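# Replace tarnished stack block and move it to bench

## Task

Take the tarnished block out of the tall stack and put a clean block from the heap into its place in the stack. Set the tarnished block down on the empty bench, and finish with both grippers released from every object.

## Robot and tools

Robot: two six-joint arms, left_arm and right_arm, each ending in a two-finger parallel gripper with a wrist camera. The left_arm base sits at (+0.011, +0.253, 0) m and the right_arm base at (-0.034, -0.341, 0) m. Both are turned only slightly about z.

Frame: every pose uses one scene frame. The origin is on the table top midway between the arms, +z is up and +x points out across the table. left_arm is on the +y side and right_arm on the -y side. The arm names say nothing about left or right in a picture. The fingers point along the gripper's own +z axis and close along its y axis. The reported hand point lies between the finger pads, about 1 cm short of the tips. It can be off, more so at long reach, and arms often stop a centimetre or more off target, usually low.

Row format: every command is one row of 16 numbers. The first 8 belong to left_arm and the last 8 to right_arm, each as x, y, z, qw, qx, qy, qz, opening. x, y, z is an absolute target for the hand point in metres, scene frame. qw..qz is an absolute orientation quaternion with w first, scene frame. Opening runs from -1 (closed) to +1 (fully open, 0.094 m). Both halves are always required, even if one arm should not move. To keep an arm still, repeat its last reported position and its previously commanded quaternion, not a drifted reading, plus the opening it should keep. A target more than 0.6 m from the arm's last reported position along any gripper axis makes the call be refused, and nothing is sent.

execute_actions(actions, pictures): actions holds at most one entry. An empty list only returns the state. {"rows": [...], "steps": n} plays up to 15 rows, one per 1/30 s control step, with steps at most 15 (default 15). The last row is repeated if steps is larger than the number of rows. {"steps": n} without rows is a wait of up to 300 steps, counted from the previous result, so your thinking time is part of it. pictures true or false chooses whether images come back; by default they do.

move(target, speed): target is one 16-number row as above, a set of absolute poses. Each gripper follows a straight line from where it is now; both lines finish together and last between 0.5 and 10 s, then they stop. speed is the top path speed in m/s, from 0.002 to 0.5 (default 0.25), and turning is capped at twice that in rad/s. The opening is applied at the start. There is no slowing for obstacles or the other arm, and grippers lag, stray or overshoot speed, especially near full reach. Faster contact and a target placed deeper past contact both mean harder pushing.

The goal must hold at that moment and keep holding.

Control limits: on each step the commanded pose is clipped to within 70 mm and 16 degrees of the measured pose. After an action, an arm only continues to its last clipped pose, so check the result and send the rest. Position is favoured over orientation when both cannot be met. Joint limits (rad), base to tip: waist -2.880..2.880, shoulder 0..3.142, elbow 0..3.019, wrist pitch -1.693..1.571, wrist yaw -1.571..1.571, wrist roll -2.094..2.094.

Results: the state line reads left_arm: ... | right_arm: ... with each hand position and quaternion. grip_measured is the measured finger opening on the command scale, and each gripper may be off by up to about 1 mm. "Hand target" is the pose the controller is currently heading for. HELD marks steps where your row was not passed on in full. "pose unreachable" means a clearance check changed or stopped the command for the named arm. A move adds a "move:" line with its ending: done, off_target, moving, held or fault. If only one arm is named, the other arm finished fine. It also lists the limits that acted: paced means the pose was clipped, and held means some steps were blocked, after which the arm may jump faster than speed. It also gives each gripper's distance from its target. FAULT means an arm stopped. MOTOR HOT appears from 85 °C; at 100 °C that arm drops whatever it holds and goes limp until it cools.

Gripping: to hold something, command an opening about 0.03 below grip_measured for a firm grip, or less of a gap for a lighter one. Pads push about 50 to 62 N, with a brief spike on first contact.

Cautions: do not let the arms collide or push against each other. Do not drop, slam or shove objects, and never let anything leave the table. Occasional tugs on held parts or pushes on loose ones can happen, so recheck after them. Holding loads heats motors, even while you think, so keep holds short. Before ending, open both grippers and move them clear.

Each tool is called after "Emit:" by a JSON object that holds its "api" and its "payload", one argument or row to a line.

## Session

Emit:
{"api": "execute_actions", "payload": {
  "actions": []
}}

Scene clock: 0.00 s of 7120.00 s.
left_arm: end_effector_position=(+0.1777, +0.4792, +0.2734) grip_measured=+1.000 end_effector_quat_wxyz=(-0.060, +0.957, -0.273, -0.077) | right_arm: end_effector_position=(+0.2251, +0.2710, +0.1539) grip_measured=+1.000 end_effector_quat_wxyz=(-0.290, +0.864, -0.408, -0.056)
Joint positions: left_arm=[ 0.645  1.042  1.105 -1.598 -0.192 -1.761  0.094] | right_arm=[ 1.109  1.784  1.439 -0.633 -0.097 -1.083  0.094]
Joint velocities: left_arm=[-0.015 -0.005  0.007 -0.002 -0.051  0.037  0.   ] | right_arm=[ 0.015 -0.015  0.007 -0.032 -0.051 -0.007  0.   ]
Hand target (left_arm): +0.181, +0.483, +0.281; -0.068, +0.957, -0.272, -0.073
Hand target (right_arm): +0.229, +0.279, +0.168; -0.305, +0.860, -0.406, -0.056

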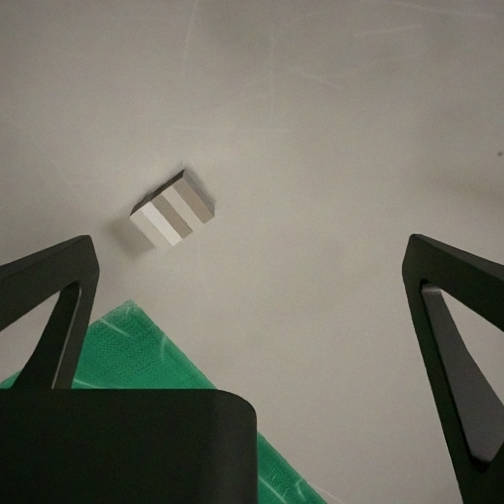

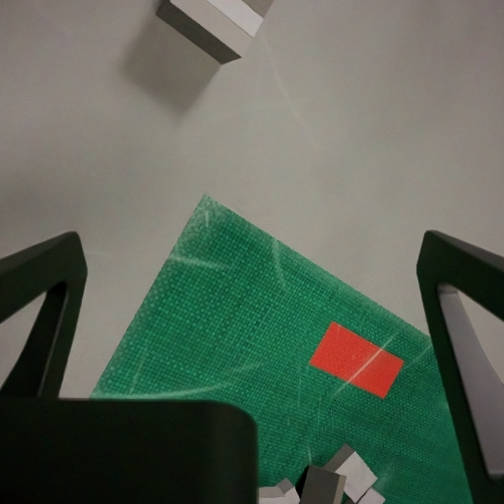

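Emit:
{"api": "move", "payload": {
  "target": [0.1777,0.4792,0.2734,-0.060,0.957,-0.273,-0.077,1, 0.3,-0.12,0.42,0.342,0,0.94,0,1],
  "speed": 0.3
}}

Emit:
{"api": "move", "payload": {
  "target": [0.3,0.2,0.42,0.342,0,0.94,0,1, 0.3,-0.2,0.42,0.342,0,0.94,0,1],
  "speed": 0.3
}}

Scene clock: 12.50 s of 7120.00 s.
left_arm: end_effector_position=(+0.1777, +0.4792, +0.2734) grip_measured=+1.000 end_effector_quat_wxyz=(-0.060, +0.957, -0.273, -0.077) | right_arm: end_effector_position=(+0.2999, -0.1174, +0.3933) grip_measured=+1.000 end_effector_quat_wxyz=(+0.320, -0.017, +0.947, -0.020)
Joint positions: left_arm=[ 0.645  1.042  1.105 -1.598 -0.192 -1.761  0.094] | right_arm=[ 0.747  1.126  1.375 -1.343  0.464  0.633  0.094]
Joint velocities: left_arm=[-0.015 -0.015  0.007 -0.012  0.022 -0.037  0.   ] | right_arm=[ 0.005 -0.005  0.002 -0.017 -0.022 -0.007  0.   ]
Hand target (left_arm): +0.178, +0.479, +0.273; -0.060, +0.957, -0.273, -0.077
Hand target (right_arm): +0.301, -0.119, +0.419; +0.338, -0.001, +0.941, -0.003
Off the commanded pose (left_arm): 0.000 m, 0 deg.
Off the commanded pose (right_arm): 0.027 m, 4 deg.
After step 90, 5.40 s passed at rest.
move: off_target (right_arm)

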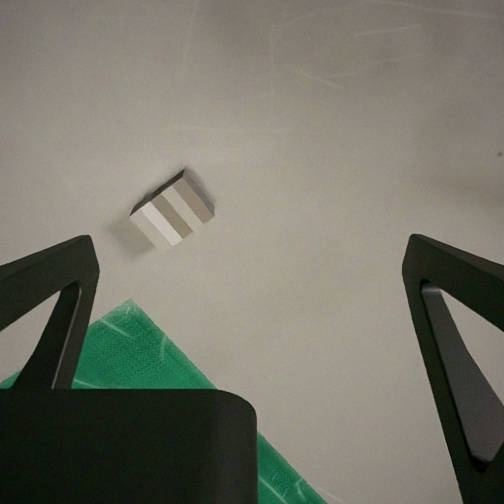

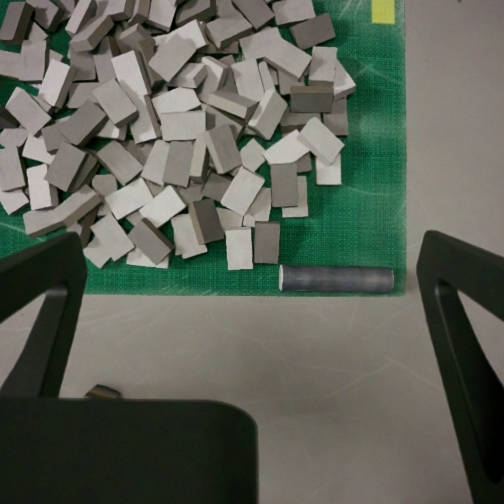

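Scene clock: 17.37 s of 7120.00 s.
left_arm: end_effector_position=(+0.2944, +0.2051, +0.3963) grip_measured=+1.000 end_effector_quat_wxyz=(+0.314, -0.008, +0.949, +0.009) | right_arm: end_effector_position=(+0.3011, -0.1962, +0.4108) grip_measured=+1.000 end_effector_quat_wxyz=(+0.328, +0.002, +0.945, -0.007)
Joint positions: left_arm=[-0.45   0.764  1.176 -1.367 -0.184 -0.233  0.094] | right_arm=[ 0.538  0.989  1.318 -1.321  0.356  0.471  0.094]
Joint velocities: left_arm=[-0.005  0.005 -0.007  0.002  0.022  0.022  0.   ] | right_arm=[ 0.005  0.005 -0.022 -0.002 -0.007 -0.095  0.   ]
Hand target (left_arm): +0.301, +0.200, +0.419; +0.338, +0.003, +0.941, +0.001
Hand target (right_arm): +0.300, -0.199, +0.419; +0.340, +0.001, +0.940, -0.000
Off the commanded pose (left_arm): 0.025 m, 4 deg.
Off the commanded pose (right_arm): 0.010 m, 2 deg.
move: off_target (left_arm)

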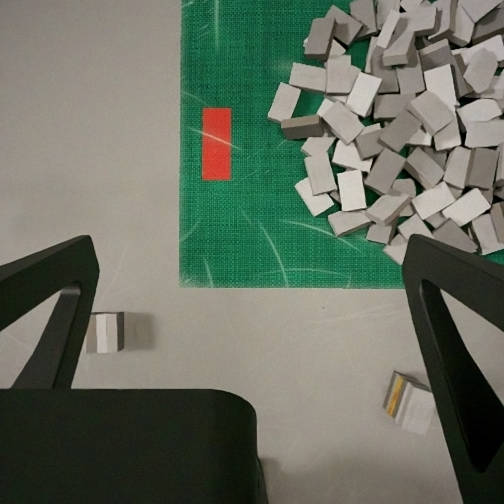

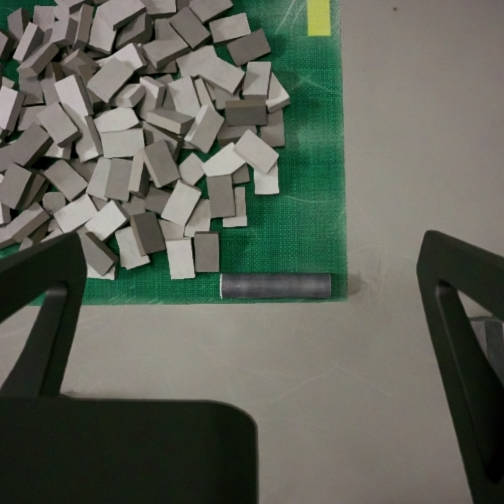

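Emit:
{"api": "move", "payload": {
  "target": [0.14,0.03,0.19,0,0,1,0,1, 0.195,-0.10,0.09,-0.2493,0.5331,0.7906,0.1681,1],
  "speed": 0.2
}}

Emit:
{"api": "zoom_image", "payload": {
  "camera": "cam_right_wrist",
  "region": [130, 140, 380, 390]
}}

Scene clock: 31.90 s of 7120.00 s.
left_arm: end_effector_position=(+0.1409, +0.0340, +0.1946) grip_measured=+1.000 end_effector_quat_wxyz=(+0.005, +0.002, +1.000, +0.011) | right_arm: end_effector_position=(+0.1875, -0.1019, +0.0922) grip_measured=+1.000 end_effector_quat_wxyz=(-0.247, +0.520, +0.800, +0.171)
Joint positions: left_arm=[-1.222  1.013  0.888 -1.461 -0.02  -1.043  0.094] | right_arm=[ 0.485  1.257  0.691 -0.913 -0.603  1.702  0.094]
Joint velocities: left_arm=[-0.005 -0.005  0.007  0.027  0.037 -0.007  0.   ] | right_arm=[-0.015 -0.024  0.007 -0.002 -0.051  0.066  0.   ]
Hand target (left_arm): +0.139, +0.030, +0.191; +0.003, -0.002, +1.000, +0.010
Hand target (right_arm): +0.192, -0.102, +0.090; -0.249, +0.529, +0.793, +0.170
Off the commanded pose (left_arm): 0.006 m, 1 deg.
Off the commanded pose (right_arm): 0.008 m, 2 deg.
After step 90, 6.87 s passed at rest.
move: done

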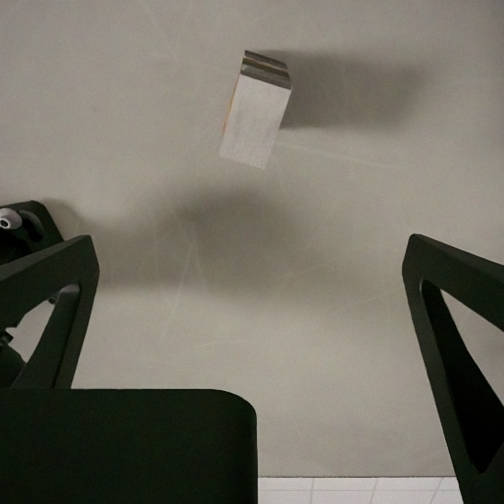

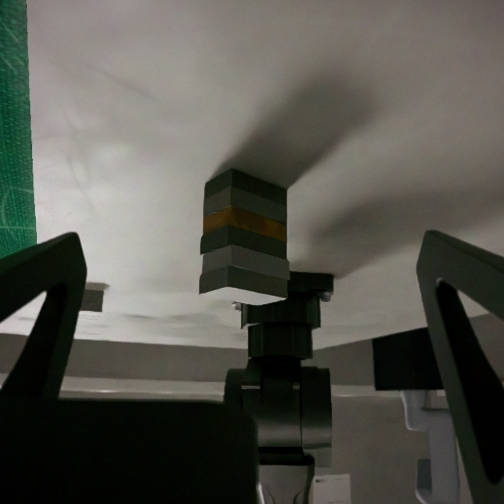

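Region (130, 140, 380, 390) of cam_right_wrist's 504x504 image, scaled by 2.016, with more detail than that image has.

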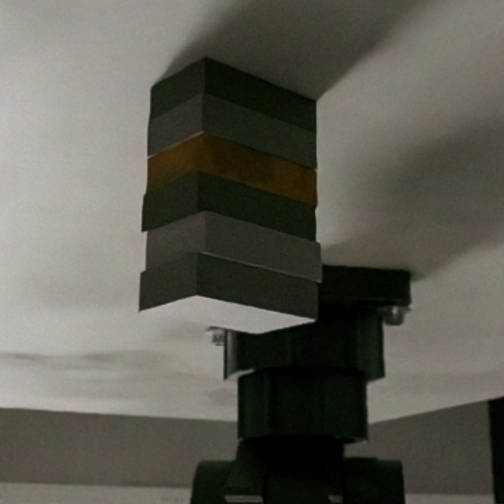

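Emit:
{"api": "move", "payload": {
  "target": [0.140,0.029,0.11,0,0.139,0.9903,0,0.15, 0.195,-0.10,0.09,-0.2493,0.5331,0.7906,0.1681,1],
  "speed": 0.08
}}

Scene clock: 53.10 s of 7120.00 s.
left_arm: end_effector_position=(+0.1395, +0.0314, +0.1138) grip_measured=+0.153 end_effector_quat_wxyz=(+0.002, +0.130, +0.992, +0.001) | right_arm: end_effector_position=(+0.1874, -0.1019, +0.0913) grip_measured=+1.000 end_effector_quat_wxyz=(-0.248, +0.525, +0.796, +0.168)
Joint positions: left_arm=[-1.222  1.066  0.704 -1.208 -0.005 -0.786  0.054] | right_arm=[ 0.485  1.261  0.691 -0.913 -0.603  1.715  0.094]
Joint velocities: left_arm=[-0.015 -0.015 -0.007 -0.002 -0.066  0.037 -0.001] | right_arm=[-0.024 -0.005  0.002 -0.002  0.022  0.066  0.   ]
Hand target (left_arm): +0.140, +0.029, +0.110; -0.000, +0.139, +0.990, +0.000
Hand target (right_arm): +0.195, -0.100, +0.090; -0.249, +0.533, +0.791, +0.168
Off the commanded pose (left_arm): 0.005 m, 1 deg.
Off the commanded pose (right_arm): 0.008 m, 1 deg.
After step 90, 16.10 s passed at rest.
move: done

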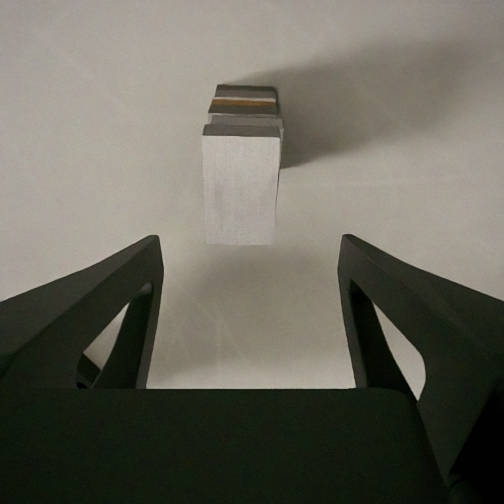

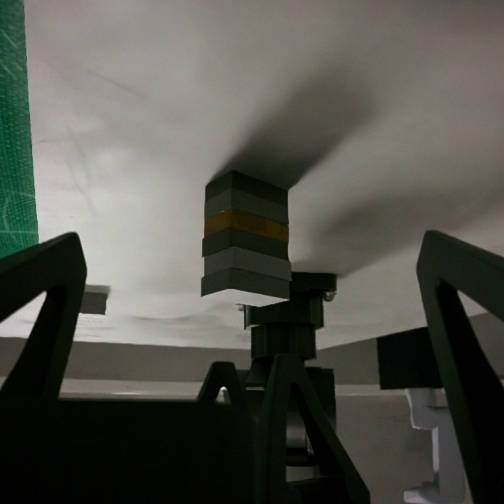

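Emit:
{"api": "move", "payload": {
  "target": [0.142,0.031,0.058,0,0.139,0.9903,0,0.15, 0.195,-0.10,0.09,-0.2493,0.5331,0.7906,0.1681,1],
  "speed": 0.05
}}

Emit:
{"api": "zoom_image", "payload": {
  "camera": "cam_right_wrist",
  "region": [160, 150, 340, 330]
}}

Scene clock: 70.77 s of 7120.00 s.
left_arm: end_effector_position=(+0.1396, +0.0312, +0.0617) grip_measured=+0.153 end_effector_quat_wxyz=(+0.002, +0.136, +0.991, +0.001) | right_arm: end_effector_position=(+0.1874, -0.1019, +0.0913) grip_measured=+1.000 end_effector_quat_wxyz=(-0.248, +0.525, +0.796, +0.168)
Joint positions: left_arm=[-1.222  1.147  0.608 -1.03  -0.005 -0.773  0.054] | right_arm=[ 0.485  1.261  0.691 -0.913 -0.603  1.715  0.094]
Joint velocities: left_arm=[-0.005 -0.005  0.012  0.017  0.007 -0.022 -0.   ] | right_arm=[-0.005 -0.015  0.002 -0.037 -0.022 -0.007  0.   ]
Hand target (left_arm): +0.142, +0.031, +0.058; -0.000, +0.139, +0.990, +0.000
Hand target (right_arm): +0.195, -0.100, +0.090; -0.249, +0.533, +0.791, +0.168
Off the commanded pose (left_arm): 0.004 m, 0 deg.
Off the commanded pose (right_arm): 0.008 m, 1 deg.
After step 90, 13.23 s passed at rest.
move: done

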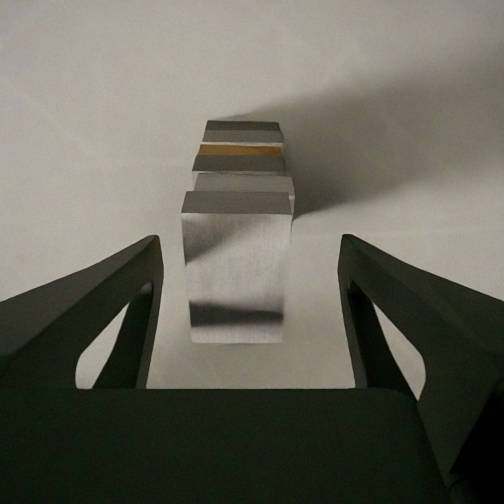

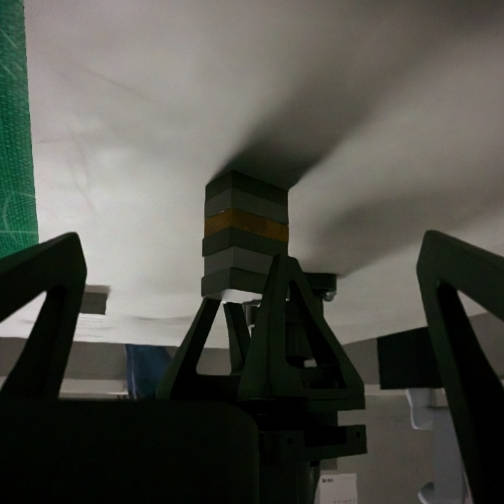

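Region (160, 150, 340, 330) of cam_right_wrist's 504x504 image, scaled by 2.800, with more detail than that image has.

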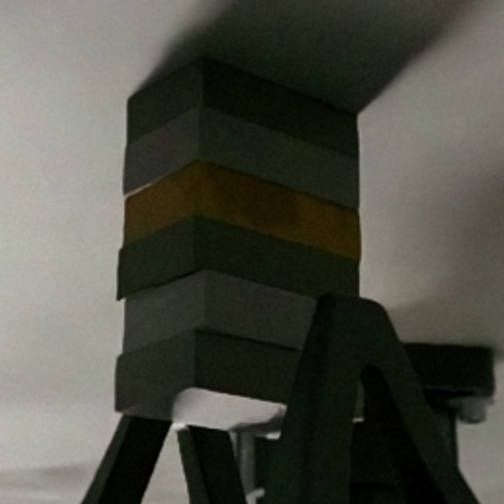

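Emit:
{"api": "move", "payload": {
  "target": [0.146,0.036,0.047,0,0.139,0.9903,0,-0.15, 0.195,-0.10,0.09,-0.2493,0.5331,0.7906,0.1681,1],
  "speed": 0.02
}}

Emit:
{"api": "zoom_image", "payload": {
  "camera": "cam_right_wrist",
  "region": [160, 150, 340, 330]
}}

Scene clock: 84.50 s of 7120.00 s.
left_arm: end_effector_position=(+0.1440, +0.0355, +0.0515) grip_measured=-0.147 end_effector_quat_wxyz=(+0.003, +0.136, +0.991, +0.000) | right_arm: end_effector_position=(+0.1874, -0.1019, +0.0913) grip_measured=+1.000 end_effector_quat_wxyz=(-0.249, +0.526, +0.796, +0.168)
Joint positions: left_arm=[-1.199  1.16   0.586 -0.992 -0.005 -0.75   0.04 ] | right_arm=[ 0.485  1.261  0.691 -0.913 -0.603  1.716  0.094]
Joint velocities: left_arm=[-0.015  0.005  0.017  0.002 -0.007 -0.022  0.   ] | right_arm=[-0.015 -0.005 -0.002  0.002 -0.007  0.022  0.   ]
Hand target (left_arm): +0.146, +0.036, +0.047; -0.000, +0.139, +0.990, +0.000
Hand target (right_arm): +0.195, -0.100, +0.090; -0.249, +0.533, +0.791, +0.168
Off the commanded pose (left_arm): 0.005 m, 0 deg.
Off the commanded pose (right_arm): 0.008 m, 1 deg.
After step 90, 9.63 s passed at rest.
move: done

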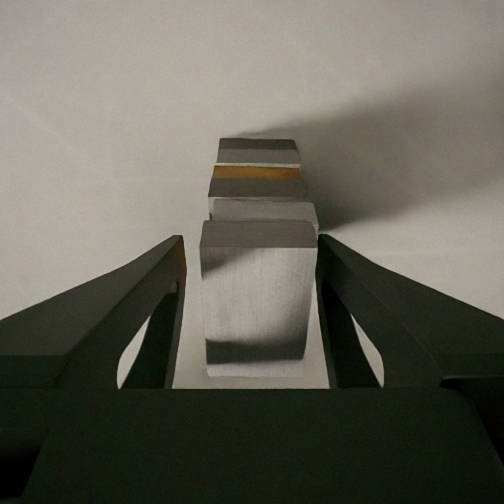

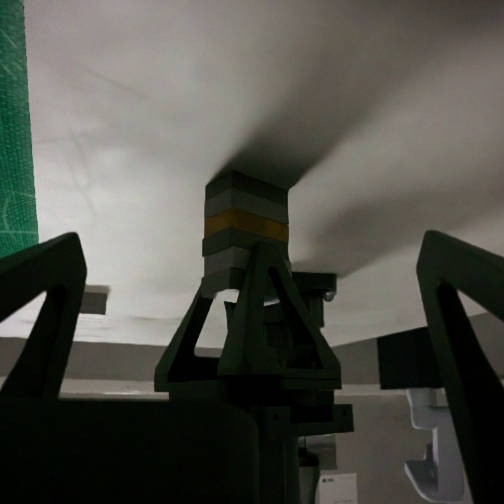

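Region (160, 150, 340, 330) of cam_right_wrist's 504x504 image, scaled by 2.800, with more detail than that image has.

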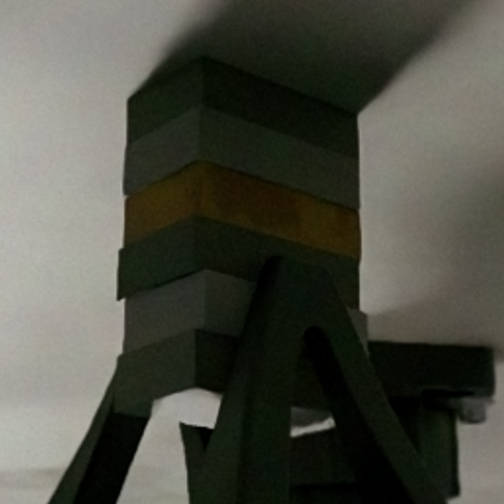

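Emit:
{"api": "move", "payload": {
  "target": [0.147,0.034,0.044,0,0.139,0.9903,0,-0.3, 0.195,-0.10,0.09,-0.2493,0.5331,0.7906,0.1681,1],
  "speed": 0.02
}}

Emit:
{"api": "zoom_image", "payload": {
  "camera": "cam_right_wrist",
  "region": [160, 150, 340, 330]
}}

Scene clock: 94.97 s of 7120.00 s.
left_arm: end_effector_position=(+0.1451, +0.0336, +0.0483) grip_measured=-0.297 end_effector_quat_wxyz=(+0.003, +0.137, +0.991, +0.000) | right_arm: end_effector_position=(+0.1874, -0.1019, +0.0913) grip_measured=+1.000 end_effector_quat_wxyz=(-0.249, +0.526, +0.796, +0.168)
Joint positions: left_arm=[-1.199  1.174  0.586 -0.979 -0.005 -0.748  0.033] | right_arm=[ 0.485  1.261  0.691 -0.913 -0.603  1.716  0.094]
Joint velocities: left_arm=[-0.005  0.005  0.012  0.002  0.051 -0.022 -0.   ] | right_arm=[-0.005  0.005 -0.017  0.017 -0.066  0.007  0.   ]
Hand target (left_arm): +0.147, +0.034, +0.044; +0.000, +0.139, +0.990, -0.000
Hand target (right_arm): +0.195, -0.100, +0.090; -0.249, +0.533, +0.791, +0.168
Off the commanded pose (left_arm): 0.005 m, 0 deg.
Off the commanded pose (right_arm): 0.008 m, 1 deg.
After step 90, 6.77 s passed at rest.
move: done

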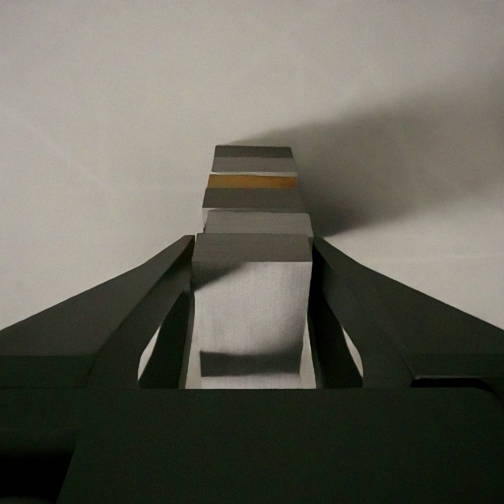

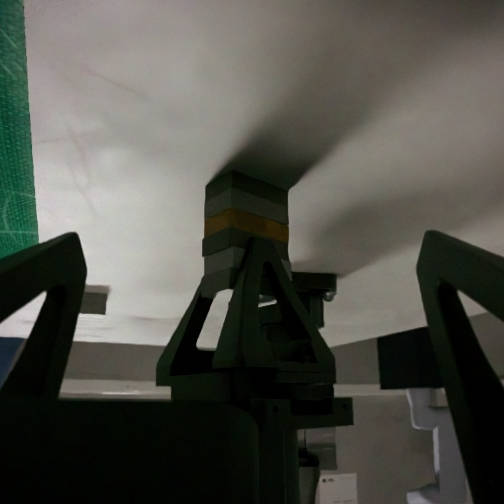

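Region (160, 150, 340, 330) of cam_right_wrist's 504x504 image, scaled by 2.800, with more detail than that image has.

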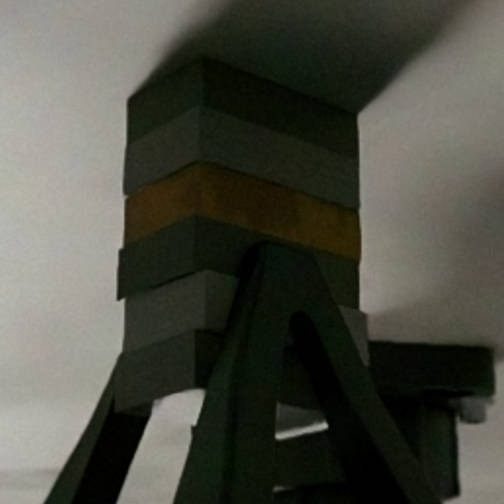

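Tip is just above the orange block. Close and lift (with outward compensation).

Emit:
{"api": "execute_actions", "payload": {
  "actions": [
    {"rows": [[0.147,0.034,0.044,0,0.139,0.9903,0,-0.55, 0.195,-0.10,0.09,-0.2493,0.5331,0.7906,0.1681,1]], "steps": 15}
  ],
  "pictures": false
}}

Emit:
{"api": "move", "payload": {
  "target": [0.152,0.024,0.09,0,0.139,0.9903,0,-0.55, 0.195,-0.10,0.09,-0.2493,0.5331,0.7906,0.1681,1],
  "speed": 0.04
}}

Scene clock: 102.30 s of 7120.00 s.
left_arm: end_effector_position=(+0.1452, +0.0331, +0.0482) grip_measured=-0.452 end_effector_quat_wxyz=(+0.003, +0.137, +0.991, -0.001) | right_arm: end_effector_position=(+0.1874, -0.1019, +0.0913) grip_measured=+1.000 end_effector_quat_wxyz=(-0.249, +0.526, +0.796, +0.168)
Joint positions: left_arm=[-1.199  1.174  0.586 -0.977 -0.004 -0.748  0.026] | right_arm=[ 0.485  1.261  0.691 -0.913 -0.603  1.716  0.094]
Joint velocities: left_arm=[-0.005  0.005 -0.007  0.002  0.051  0.022 -0.001] | right_arm=[ 0.005  0.005 -0.007 -0.002 -0.022 -0.022  0.   ]
Hand target (left_arm): +0.147, +0.034, +0.044; -0.000, +0.139, +0.990, +0.000
Hand target (right_arm): +0.195, -0.100, +0.090; -0.249, +0.533, +0.791, +0.168
Off the commanded pose (left_arm): 0.005 m, 0 deg.
Off the commanded pose (right_arm): 0.008 m, 1 deg.
Steps of this call (steps 1 to 90: nothing new was sent; then 3.83 s passed at rest; steps 91 to 105: all 15 steps of this action). Readings (end_effector_position):
91: left_arm (+0.1450, +0.0334, +0.0483) | right_arm (+0.1874, -0.1019, +0.0913)
92: left_arm (+0.1451, +0.0333, +0.0482) | right_arm (+0.1874, -0.1019, +0.0913)
94: left_arm (+0.1452, +0.0331, +0.0482) | right_arm (+0.1874, -0.1019, +0.0913)
98: left_arm (+0.1452, +0.0331, +0.0482) | right_arm (+0.1874, -0.1019, +0.0913)
105: the state above

Scene clock: 103.90 s of 7120.00 s.
left_arm: end_effector_position=(+0.1409, +0.0401, +0.0690) grip_measured=-0.452 end_effector_quat_wxyz=(-0.016, +0.137, +0.990, +0.022) | right_arm: end_effector_position=(+0.1874, -0.1019, +0.0913) grip_measured=+1.000 end_effector_quat_wxyz=(-0.249, +0.526, +0.796, +0.168)
Joint positions: left_arm=[-1.199  1.155  0.635 -1.105 -0.004 -0.748  0.026] | right_arm=[ 0.485  1.261  0.691 -0.913 -0.603  1.716  0.094]
Joint velocities: left_arm=[ 0.005 -0.005  0.007 -0.012  0.022  0.066 -0.001] | right_arm=[ 0.005 -0.015  0.007 -0.002  0.007  0.095  0.   ]
Hand target (left_arm): +0.152, +0.025, +0.090; +0.000, +0.139, +0.990, +0.000
Hand target (right_arm): +0.195, -0.100, +0.090; -0.249, +0.533, +0.791, +0.168
Off the commanded pose (left_arm): 0.029 m, 3 deg.
Off the commanded pose (right_arm): 0.008 m, 1 deg.
move: off_target (left_arm)

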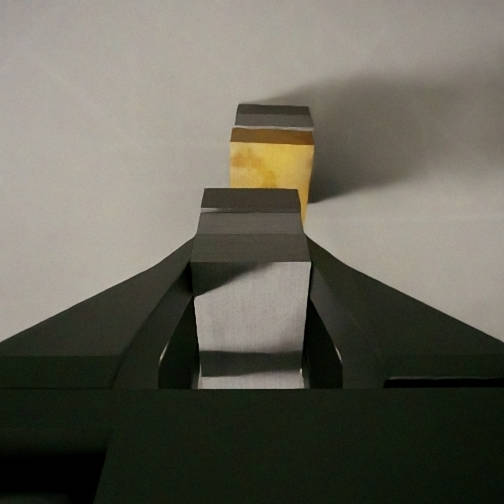

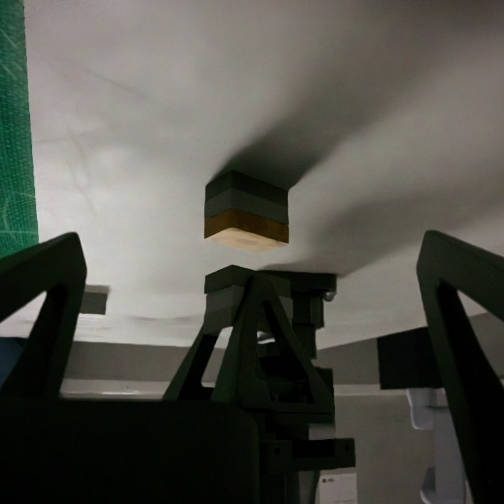

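Emit:
{"api": "move", "payload": {
  "target": [0.22,0.22,0.16,0,0.139,0.9903,0,-0.51, 0.17,-0.08,0.14,0,0.16,0.987,0,0.15],
  "speed": 0.12
}}

Emit:
{"api": "move", "payload": {
  "target": [0.22,0.22,0.16,0,0.139,0.9903,0,-0.51, 0.143,0.035,0.08,0,0.16,0.987,0,0.15],
  "speed": 0.1
}}

Scene clock: 117.47 s of 7120.00 s.
left_arm: end_effector_position=(+0.2039, +0.2211, +0.1379) grip_measured=-0.452 end_effector_quat_wxyz=(-0.028, +0.135, +0.990, -0.003) | right_arm: end_effector_position=(+0.1641, -0.0945, +0.1252) grip_measured=+0.153 end_effector_quat_wxyz=(-0.010, +0.169, +0.985, -0.016)
Joint positions: left_arm=[-0.329  0.891  0.668 -1.404  0.008  0.118  0.026] | right_arm=[ 0.858  1.261  0.882 -1.23  -0.001  1.233  0.054]
Joint velocities: left_arm=[-0.015 -0.005  0.002 -0.007  0.066  0.037 -0.001] | right_arm=[ 0.005 -0.005  0.002 -0.002  0.037  0.007 -0.   ]
Hand target (left_arm): +0.219, +0.220, +0.160; -0.002, +0.139, +0.990, -0.006
Hand target (right_arm): +0.172, -0.082, +0.142; +0.002, +0.159, +0.987, +0.000
Off the commanded pose (left_arm): 0.027 m, 3 deg.
Off the commanded pose (right_arm): 0.022 m, 2 deg.
After step 90, 5.83 s passed at rest.
move: off_target (left_arm, right_arm)

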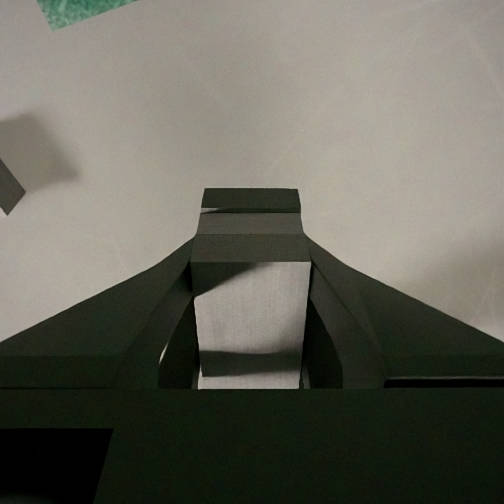

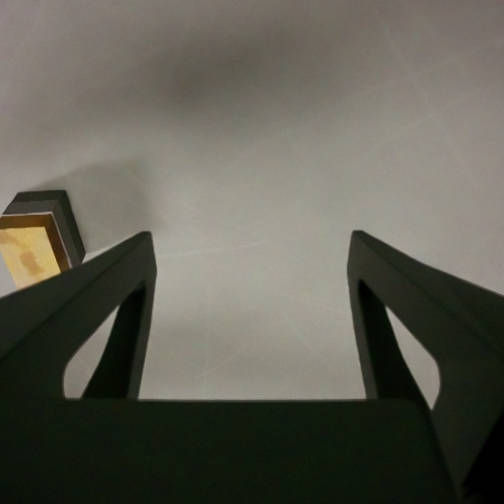

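Scene clock: 119.20 s of 7120.00 s.
left_arm: end_effector_position=(+0.2032, +0.2215, +0.1371) grip_measured=-0.452 end_effector_quat_wxyz=(-0.029, +0.135, +0.990, -0.002) | right_arm: end_effector_position=(+0.1361, +0.0170, +0.0755) grip_measured=+0.153 end_effector_quat_wxyz=(-0.004, +0.154, +0.988, -0.011)
Joint positions: left_arm=[-0.329  0.891  0.666 -1.404  0.006  0.118  0.026] | right_arm=[ 1.091  1.523  1.001 -1.072 -0.001  1.437  0.054]
Joint velocities: left_arm=[-0.015  0.005  0.002 -0.007 -0.095 -0.037 -0.001] | right_arm=[ 0.005 -0.005  0.002 -0.007 -0.022  0.037  0.001]
Hand target (left_arm): +0.219, +0.220, +0.159; +0.000, +0.139, +0.990, -0.000
Hand target (right_arm): +0.143, +0.034, +0.081; +0.002, +0.160, +0.987, +0.001
Off the commanded pose (left_arm): 0.029 m, 3 deg.
Off the commanded pose (right_arm): 0.020 m, 2 deg.
move: off_target (left_arm, right_arm)

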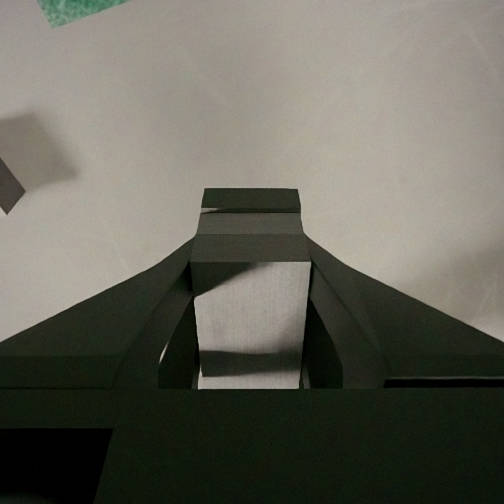

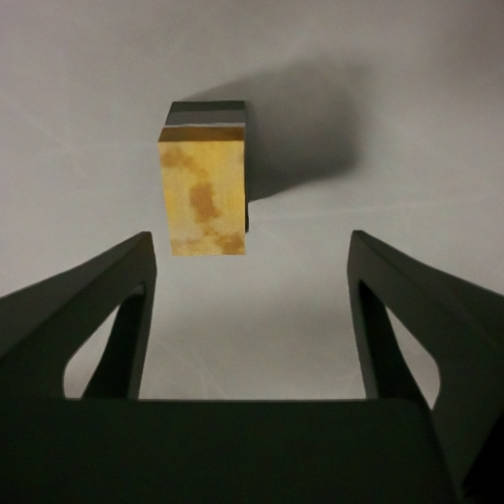

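Emit:
{"api": "move", "payload": {
  "target": [0.22,0.22,0.16,0,0.139,0.9903,0,-0.51, 0.137,0.034,0.047,0,0.16,0.987,0,0.15],
  "speed": 0.04
}}

Scene clock: 134.13 s of 7120.00 s.
left_arm: end_effector_position=(+0.2030, +0.2216, +0.1369) grip_measured=-0.452 end_effector_quat_wxyz=(-0.029, +0.135, +0.990, -0.002) | right_arm: end_effector_position=(+0.1390, +0.0316, +0.0556) grip_measured=+0.153 end_effector_quat_wxyz=(+0.001, +0.157, +0.988, +0.006)
Joint positions: left_arm=[-0.329  0.891  0.666 -1.404  0.006  0.118  0.026] | right_arm=[ 1.1    1.566  0.99  -0.982 -0.001  1.451  0.054]
Joint velocities: left_arm=[-0.005  0.005  0.002  0.012  0.051 -0.081  0.   ] | right_arm=[-0.015 -0.015 -0.022 -0.002 -0.037 -0.022  0.   ]
Hand target (left_arm): +0.219, +0.220, +0.159; +0.000, +0.139, +0.990, -0.000
Hand target (right_arm): +0.137, +0.034, +0.047; +0.000, +0.160, +0.987, +0.000
Off the commanded pose (left_arm): 0.029 m, 3 deg.
Off the commanded pose (right_arm): 0.009 m, 1 deg.
After step 90, 10.80 s passed at rest.
move: off_target (left_arm)

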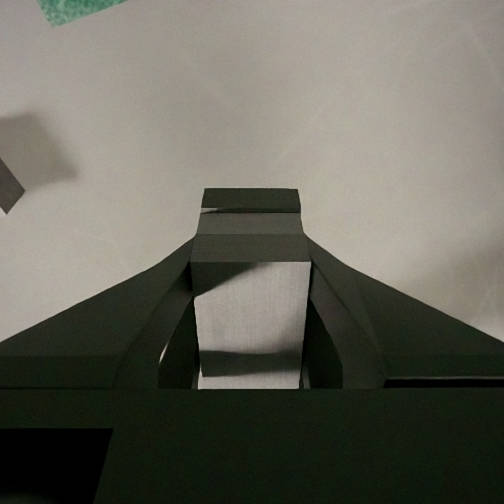

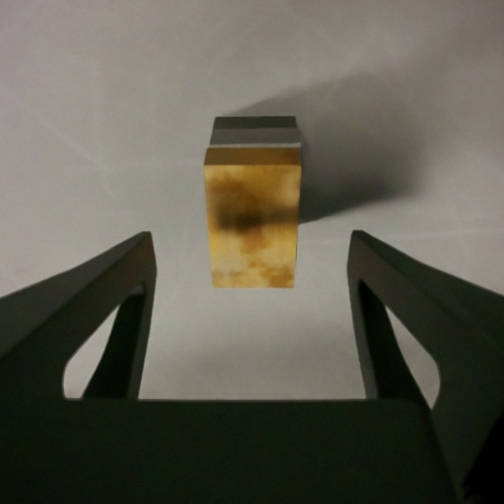

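Emit:
{"api": "move", "payload": {
  "target": [0.22,0.22,0.16,0,0.139,0.9903,0,-0.51, 0.137,0.034,0.029,0,0.16,0.987,0,-0.15],
  "speed": 0.03
}}

Emit:
{"api": "execute_actions", "payload": {
  "actions": [
    {"rows": [[0.22,0.22,0.16,0,0.139,0.9903,0,-0.51, 0.137,0.034,0.029,0,0.16,0.987,0,-0.52]], "steps": 15}
  ]
}}

Scene clock: 144.63 s of 7120.00 s.
left_arm: end_effector_position=(+0.2027, +0.2216, +0.1365) grip_measured=-0.452 end_effector_quat_wxyz=(-0.030, +0.135, +0.990, -0.002) | right_arm: end_effector_position=(+0.1392, +0.0321, +0.0383) grip_measured=-0.147 end_effector_quat_wxyz=(+0.001, +0.157, +0.988, +0.007)
Joint positions: left_arm=[-0.329  0.891  0.664 -1.404  0.006  0.118  0.026] | right_arm=[ 1.1    1.594  0.97  -0.933 -0.001  1.452  0.04 ]
Joint velocities: left_arm=[-0.005 -0.005  0.002 -0.012 -0.037 -0.022  0.001] | right_arm=[-0.015 -0.005  0.012  0.012  0.051  0.007  0.   ]
Hand target (left_arm): +0.219, +0.220, +0.159; +0.000, +0.139, +0.990, -0.000
Hand target (right_arm): +0.137, +0.034, +0.030; +0.000, +0.160, +0.987, +0.000
Off the commanded pose (left_arm): 0.029 m, 3 deg.
Off the commanded pose (right_arm): 0.010 m, 1 deg.
After step 90, 6.23 s passed at rest.
move: off_target (left_arm)

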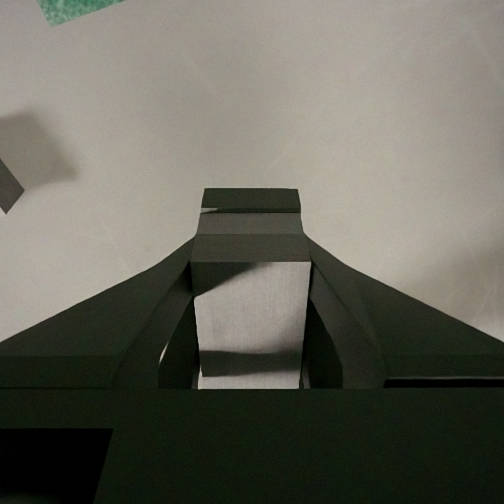

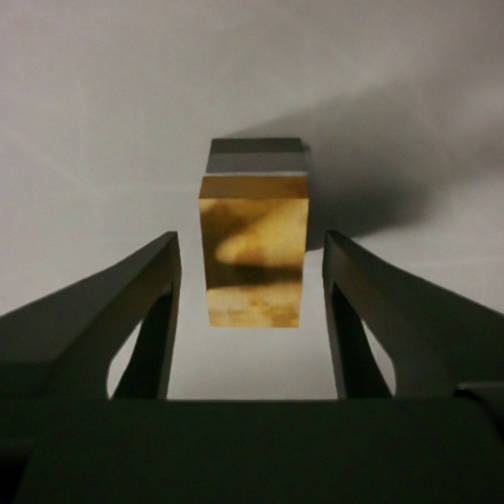

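Scene clock: 145.13 s of 7120.00 s.
left_arm: end_effector_position=(+0.2027, +0.2216, +0.1365) grip_measured=-0.452 end_effector_quat_wxyz=(-0.030, +0.135, +0.990, -0.002) | right_arm: end_effector_position=(+0.1393, +0.0322, +0.0381) grip_measured=-0.472 end_effector_quat_wxyz=(+0.001, +0.158, +0.987, +0.007)
Joint positions: left_arm=[-0.329  0.891  0.664 -1.404  0.006  0.118  0.026] | right_arm=[ 1.1    1.595  0.97  -0.932 -0.001  1.453  0.025]
Joint velocities: left_arm=[-0.015 -0.015 -0.012 -0.002  0.007 -0.007 -0.   ] | right_arm=[-0.005 -0.005 -0.007  0.027  0.022  0.022  0.   ]
Hand target (left_arm): +0.219, +0.220, +0.159; +0.000, +0.139, +0.990, -0.000
Hand target (right_arm): +0.137, +0.034, +0.029; +0.000, +0.160, +0.987, +0.000
Off the commanded pose (left_arm): 0.029 m, 3 deg.
Off the commanded pose (right_arm): 0.010 m, 1 deg.
Steps of this call (steps 1 to 15: all 15 steps of this action). Readings (end_effector_position):
1: left_arm (+0.2027, +0.2216, +0.1365) | right_arm (+0.1393, +0.0322, +0.0383)
2: left_arm (+0.2027, +0.2216, +0.1365) | right_arm (+0.1393, +0.0322, +0.0383)
4: left_arm (+0.2027, +0.2216, +0.1365) | right_arm (+0.1393, +0.0322, +0.0381)
8: left_arm (+0.2027, +0.2216, +0.1365) | right_arm (+0.1393, +0.0322, +0.0381)
15: the state above

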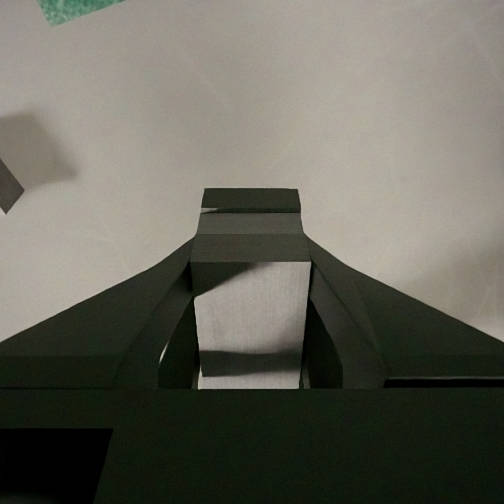

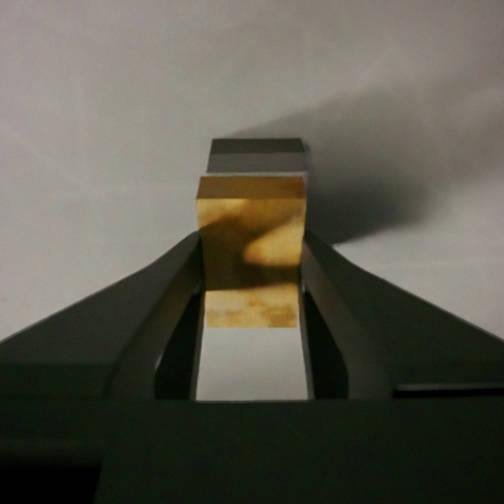

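Emit:
{"api": "move", "payload": {
  "target": [0.22,0.22,0.16,0,0.139,0.9903,0,-0.51, 0.144,0.044,0.085,0,0.16,0.987,0,-0.52],
  "speed": 0.05
}}

Emit:
{"api": "move", "payload": {
  "target": [0.22,0.22,0.16,0,0.139,0.9903,0,-0.51, 0.19,-0.17,0.07,0,0.052,0.9986,0,-0.52],
  "speed": 0.15
}}

Emit:
{"api": "move", "payload": {
  "target": [0.22,0.22,0.16,0,0.139,0.9903,0,-0.51, 0.19,-0.17,0.0105,0,0.052,0.9986,0,-0.52],
  "speed": 0.04
}}

Emit:
{"api": "execute_actions", "payload": {
  "actions": [
    {"rows": [[0.22,0.22,0.16,0,0.139,0.9903,0,-0.51, 0.19,-0.17,0.0105,0,0.052,0.9986,0,1]], "steps": 15}
  ],
  "pictures": false
}}

Emit:
{"api": "move", "payload": {
  "target": [0.22,0.22,0.16,0,0.139,0.9903,0,-0.51, 0.33,-0.14,0.22,0.17,0,0.985,0,1],
  "speed": 0.15
}}

Scene clock: 164.43 s of 7120.00 s.
left_arm: end_effector_position=(+0.2023, +0.2217, +0.1361) grip_measured=-0.452 end_effector_quat_wxyz=(-0.031, +0.135, +0.990, -0.002) | right_arm: end_effector_position=(+0.1366, +0.0264, +0.0594) grip_measured=-0.472 end_effector_quat_wxyz=(-0.009, +0.158, +0.987, -0.031)
Joint positions: left_arm=[-0.329  0.891  0.663 -1.404  0.006  0.118  0.026] | right_arm=[ 1.1    1.592  1.031 -1.074 -0.001  1.453  0.025]
Joint velocities: left_arm=[-0.005 -0.005 -0.027  0.012 -0.022 -0.022 -0.001] | right_arm=[-0.005  0.005  0.007 -0.007  0.037  0.022 -0.001]
Hand target (left_arm): +0.219, +0.220, +0.159; +0.000, +0.139, +0.990, -0.000
Hand target (right_arm): +0.144, +0.043, +0.085; -0.000, +0.160, +0.987, +0.000
Off the commanded pose (left_arm): 0.030 m, 4 deg.
Off the commanded pose (right_arm): 0.032 m, 4 deg.
After step 90, 15.00 s passed at rest.
move: off_target (left_arm, right_arm)

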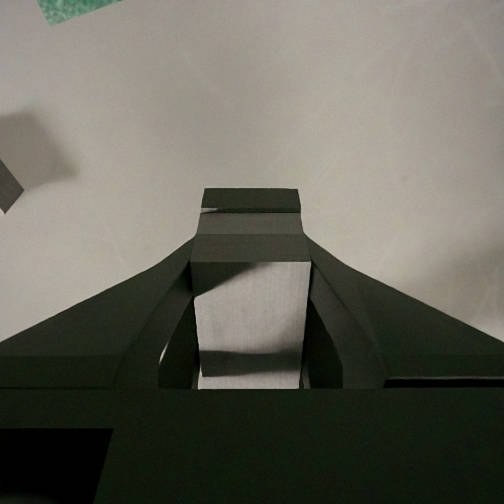

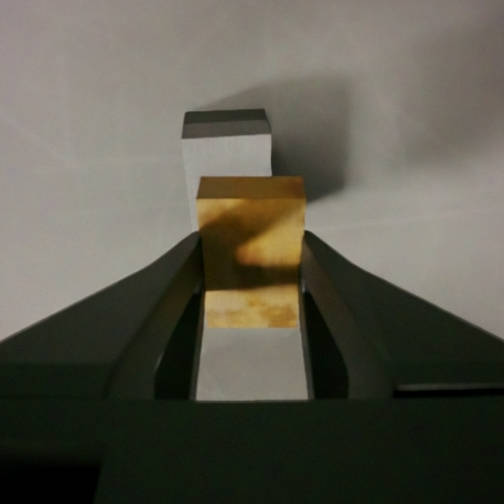

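Scene clock: 166.37 s of 7120.00 s.
left_arm: end_effector_position=(+0.2015, +0.2218, +0.1353) grip_measured=-0.452 end_effector_quat_wxyz=(-0.032, +0.135, +0.990, -0.002) | right_arm: end_effector_position=(+0.1857, -0.1712, +0.0618) grip_measured=-0.472 end_effector_quat_wxyz=(-0.011, +0.061, +0.998, -0.012)
Joint positions: left_arm=[-0.329  0.891  0.661 -1.404  0.006  0.118  0.026] | right_arm=[ 0.625  1.239  0.678 -1.042  0.003  0.783  0.025]
Joint velocities: left_arm=[-0.024 -0.005 -0.002  0.002 -0.007  0.007 -0.001] | right_arm=[-0.015  0.005 -0.002 -0.017  0.066 -0.081 -0.   ]
Hand target (left_arm): +0.219, +0.220, +0.159; +0.000, +0.139, +0.990, -0.000
Hand target (right_arm): +0.188, -0.168, +0.068; -0.004, +0.052, +0.999, -0.002
Off the commanded pose (left_arm): 0.031 m, 4 deg.
Off the commanded pose (right_arm): 0.009 m, 2 deg.
move: off_target (left_arm)

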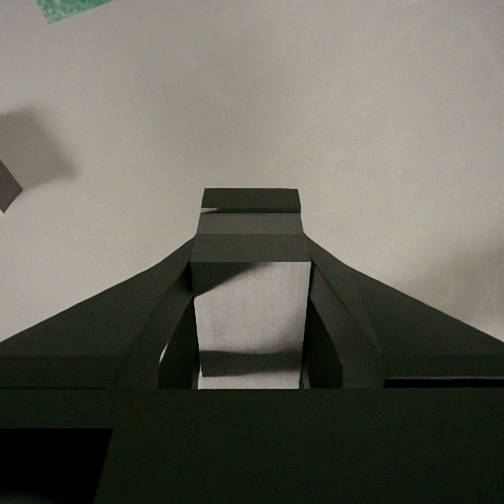

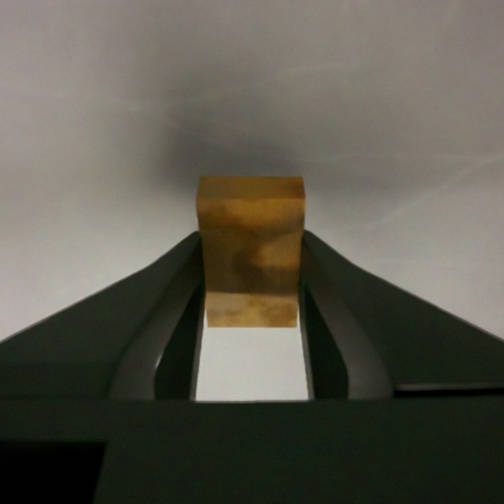

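Scene clock: 167.97 s of 7120.00 s.
left_arm: end_effector_position=(+0.2025, +0.2216, +0.1364) grip_measured=-0.452 end_effector_quat_wxyz=(-0.030, +0.135, +0.990, -0.002) | right_arm: end_effector_position=(+0.1867, -0.1704, +0.0139) grip_measured=-0.472 end_effector_quat_wxyz=(+0.002, +0.056, +0.998, -0.000)
Joint positions: left_arm=[-0.329  0.891  0.664 -1.404  0.006  0.118  0.026] | right_arm=[ 0.625  1.321  0.592 -0.839  0.003  0.772  0.025]
Joint velocities: left_arm=[-0.005 -0.005  0.007 -0.007  0.022 -0.051  0.   ] | right_arm=[-0.005  0.005  0.012  0.017  0.022 -0.022 -0.   ]
Hand target (left_arm): +0.219, +0.220, +0.159; +0.000, +0.139, +0.990, -0.000
Hand target (right_arm): +0.190, -0.170, +0.011; +0.000, +0.052, +0.999, -0.000
Off the commanded pose (left_arm): 0.029 m, 3 deg.
Off the commanded pose (right_arm): 0.005 m, 0 deg.
move: off_target (left_arm)

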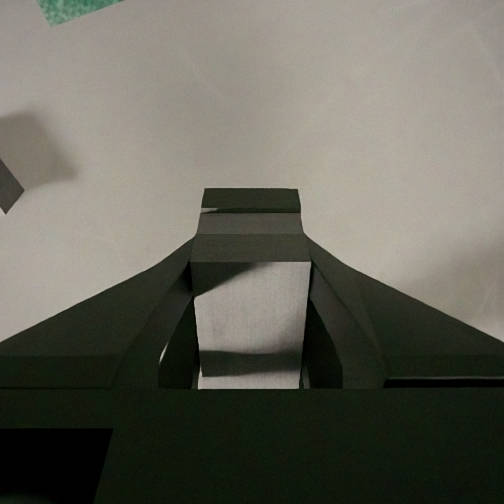

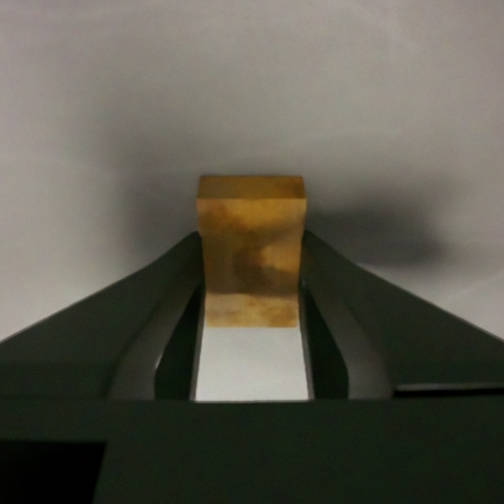

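Scene clock: 168.47 s of 7120.00 s.
left_arm: end_effector_position=(+0.2025, +0.2216, +0.1364) grip_measured=-0.452 end_effector_quat_wxyz=(-0.030, +0.135, +0.990, -0.002) | right_arm: end_effector_position=(+0.1870, -0.1702, +0.0139) grip_measured=+1.000 end_effector_quat_wxyz=(+0.002, +0.055, +0.998, +0.000)
Joint positions: left_arm=[-0.329  0.891  0.664 -1.404  0.006  0.118  0.026] | right_arm=[ 0.625  1.321  0.592 -0.838  0.003  0.771  0.094]
Joint velocities: left_arm=[-0.005 -0.005 -0.007  0.007 -0.11  -0.051  0.001] | right_arm=[-0.024  0.005 -0.017  0.002  0.037 -0.051  0.   ]
Hand target (left_arm): +0.219, +0.220, +0.159; +0.000, +0.139, +0.990, -0.000
Hand target (right_arm): +0.190, -0.170, +0.011; -0.000, +0.052, +0.999, -0.000
Off the commanded pose (left_arm): 0.029 m, 3 deg.
Off the commanded pose (right_arm): 0.005 m, 0 deg.
Steps of this call (steps 1 to 15: all 15 steps of this action). Readings (end_effector_position):
1: left_arm (+0.2025, +0.2216, +0.1364) | right_arm (+0.1867, -0.1704, +0.0139)
2: left_arm (+0.2025, +0.2216, +0.1364) | right_arm (+0.1868, -0.1703, +0.0139)
4: left_arm (+0.2025, +0.2216, +0.1364) | right_arm (+0.1870, -0.1702, +0.0139)
8: left_arm (+0.2025, +0.2216, +0.1364) | right_arm (+0.1870, -0.1702, +0.0139)
15: the state above

Scene clock: 170.77 s of 7120.00 s.
left_arm: end_effector_position=(+0.2017, +0.2218, +0.1354) grip_measured=-0.452 end_effector_quat_wxyz=(-0.031, +0.135, +0.990, -0.002) | right_arm: end_effector_position=(+0.3195, -0.1408, +0.2033) grip_measured=+1.000 end_effector_quat_wxyz=(+0.157, +0.005, +0.988, -0.006)
Joint positions: left_arm=[-0.329  0.891  0.661 -1.404  0.006  0.118  0.026] | right_arm=[ 0.559  1.256  1.063 -1.121  0.187  0.581  0.094]
Joint velocities: left_arm=[-0.005  0.005 -0.007 -0.007 -0.007 -0.007 -0.   ] | right_arm=[-0.005 -0.005 -0.002 -0.002 -0.007 -0.037  0.   ]
Hand target (left_arm): +0.219, +0.220, +0.159; +0.000, +0.139, +0.990, -0.000
Hand target (right_arm): +0.330, -0.138, +0.219; +0.170, +0.003, +0.985, -0.001
Off the commanded pose (left_arm): 0.031 m, 4 deg.
Off the commanded pose (right_arm): 0.020 m, 2 deg.
move: off_target (left_arm, right_arm)

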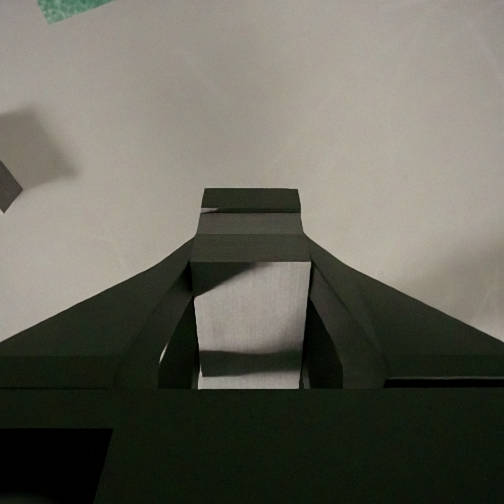

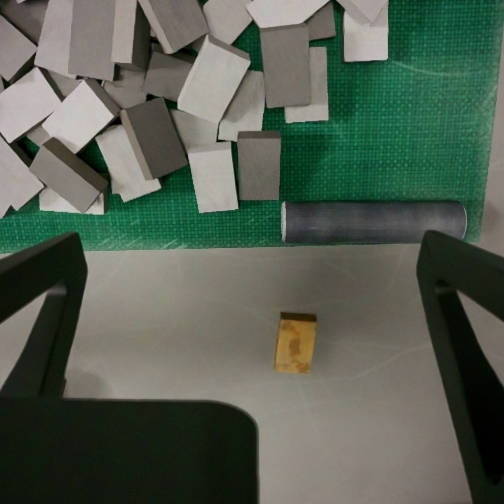

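Emit:
{"api": "move", "payload": {
  "target": [0.22,0.22,0.16,0,0.139,0.9903,0,-0.51, 0.295,-0.119,0.05,0,-0.066,0.9978,0,-0.1],
  "speed": 0.12
}}

Scene clock: 196.10 s of 7120.00 s.
left_arm: end_effector_position=(+0.2025, +0.2216, +0.1364) grip_measured=-0.452 end_effector_quat_wxyz=(-0.030, +0.135, +0.990, -0.002) | right_arm: end_effector_position=(+0.2915, -0.1217, +0.0558) grip_measured=-0.097 end_effector_quat_wxyz=(+0.002, -0.061, +0.998, -0.000)
Joint positions: left_arm=[-0.329  0.891  0.664 -1.404  0.006  0.118  0.026] | right_arm=[ 0.559  1.528  0.945 -0.985  0.003  0.472  0.042]
Joint velocities: left_arm=[ 0.005 -0.005  0.007 -0.002  0.037  0.007  0.001] | right_arm=[ 0.015 -0.005 -0.007 -0.007  0.081 -0.037  0.   ]
Hand target (left_arm): +0.219, +0.220, +0.159; +0.000, +0.139, +0.990, -0.000
Hand target (right_arm): +0.294, -0.120, +0.051; +0.000, -0.068, +0.998, +0.001
Off the commanded pose (left_arm): 0.029 m, 3 deg.
Off the commanded pose (right_arm): 0.007 m, 1 deg.
After step 90, 20.53 s passed at rest.
move: off_target (left_arm)

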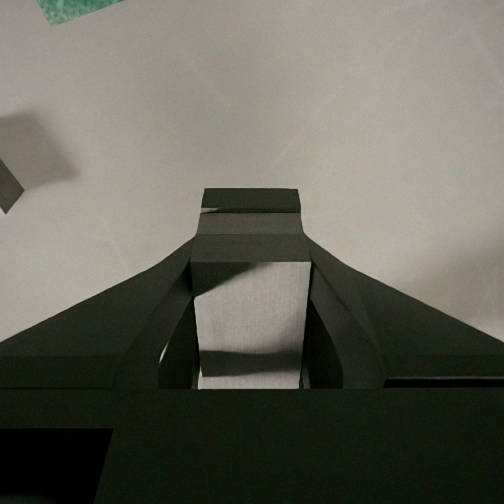

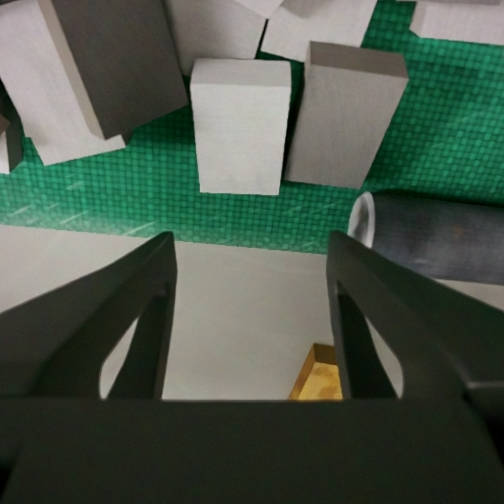

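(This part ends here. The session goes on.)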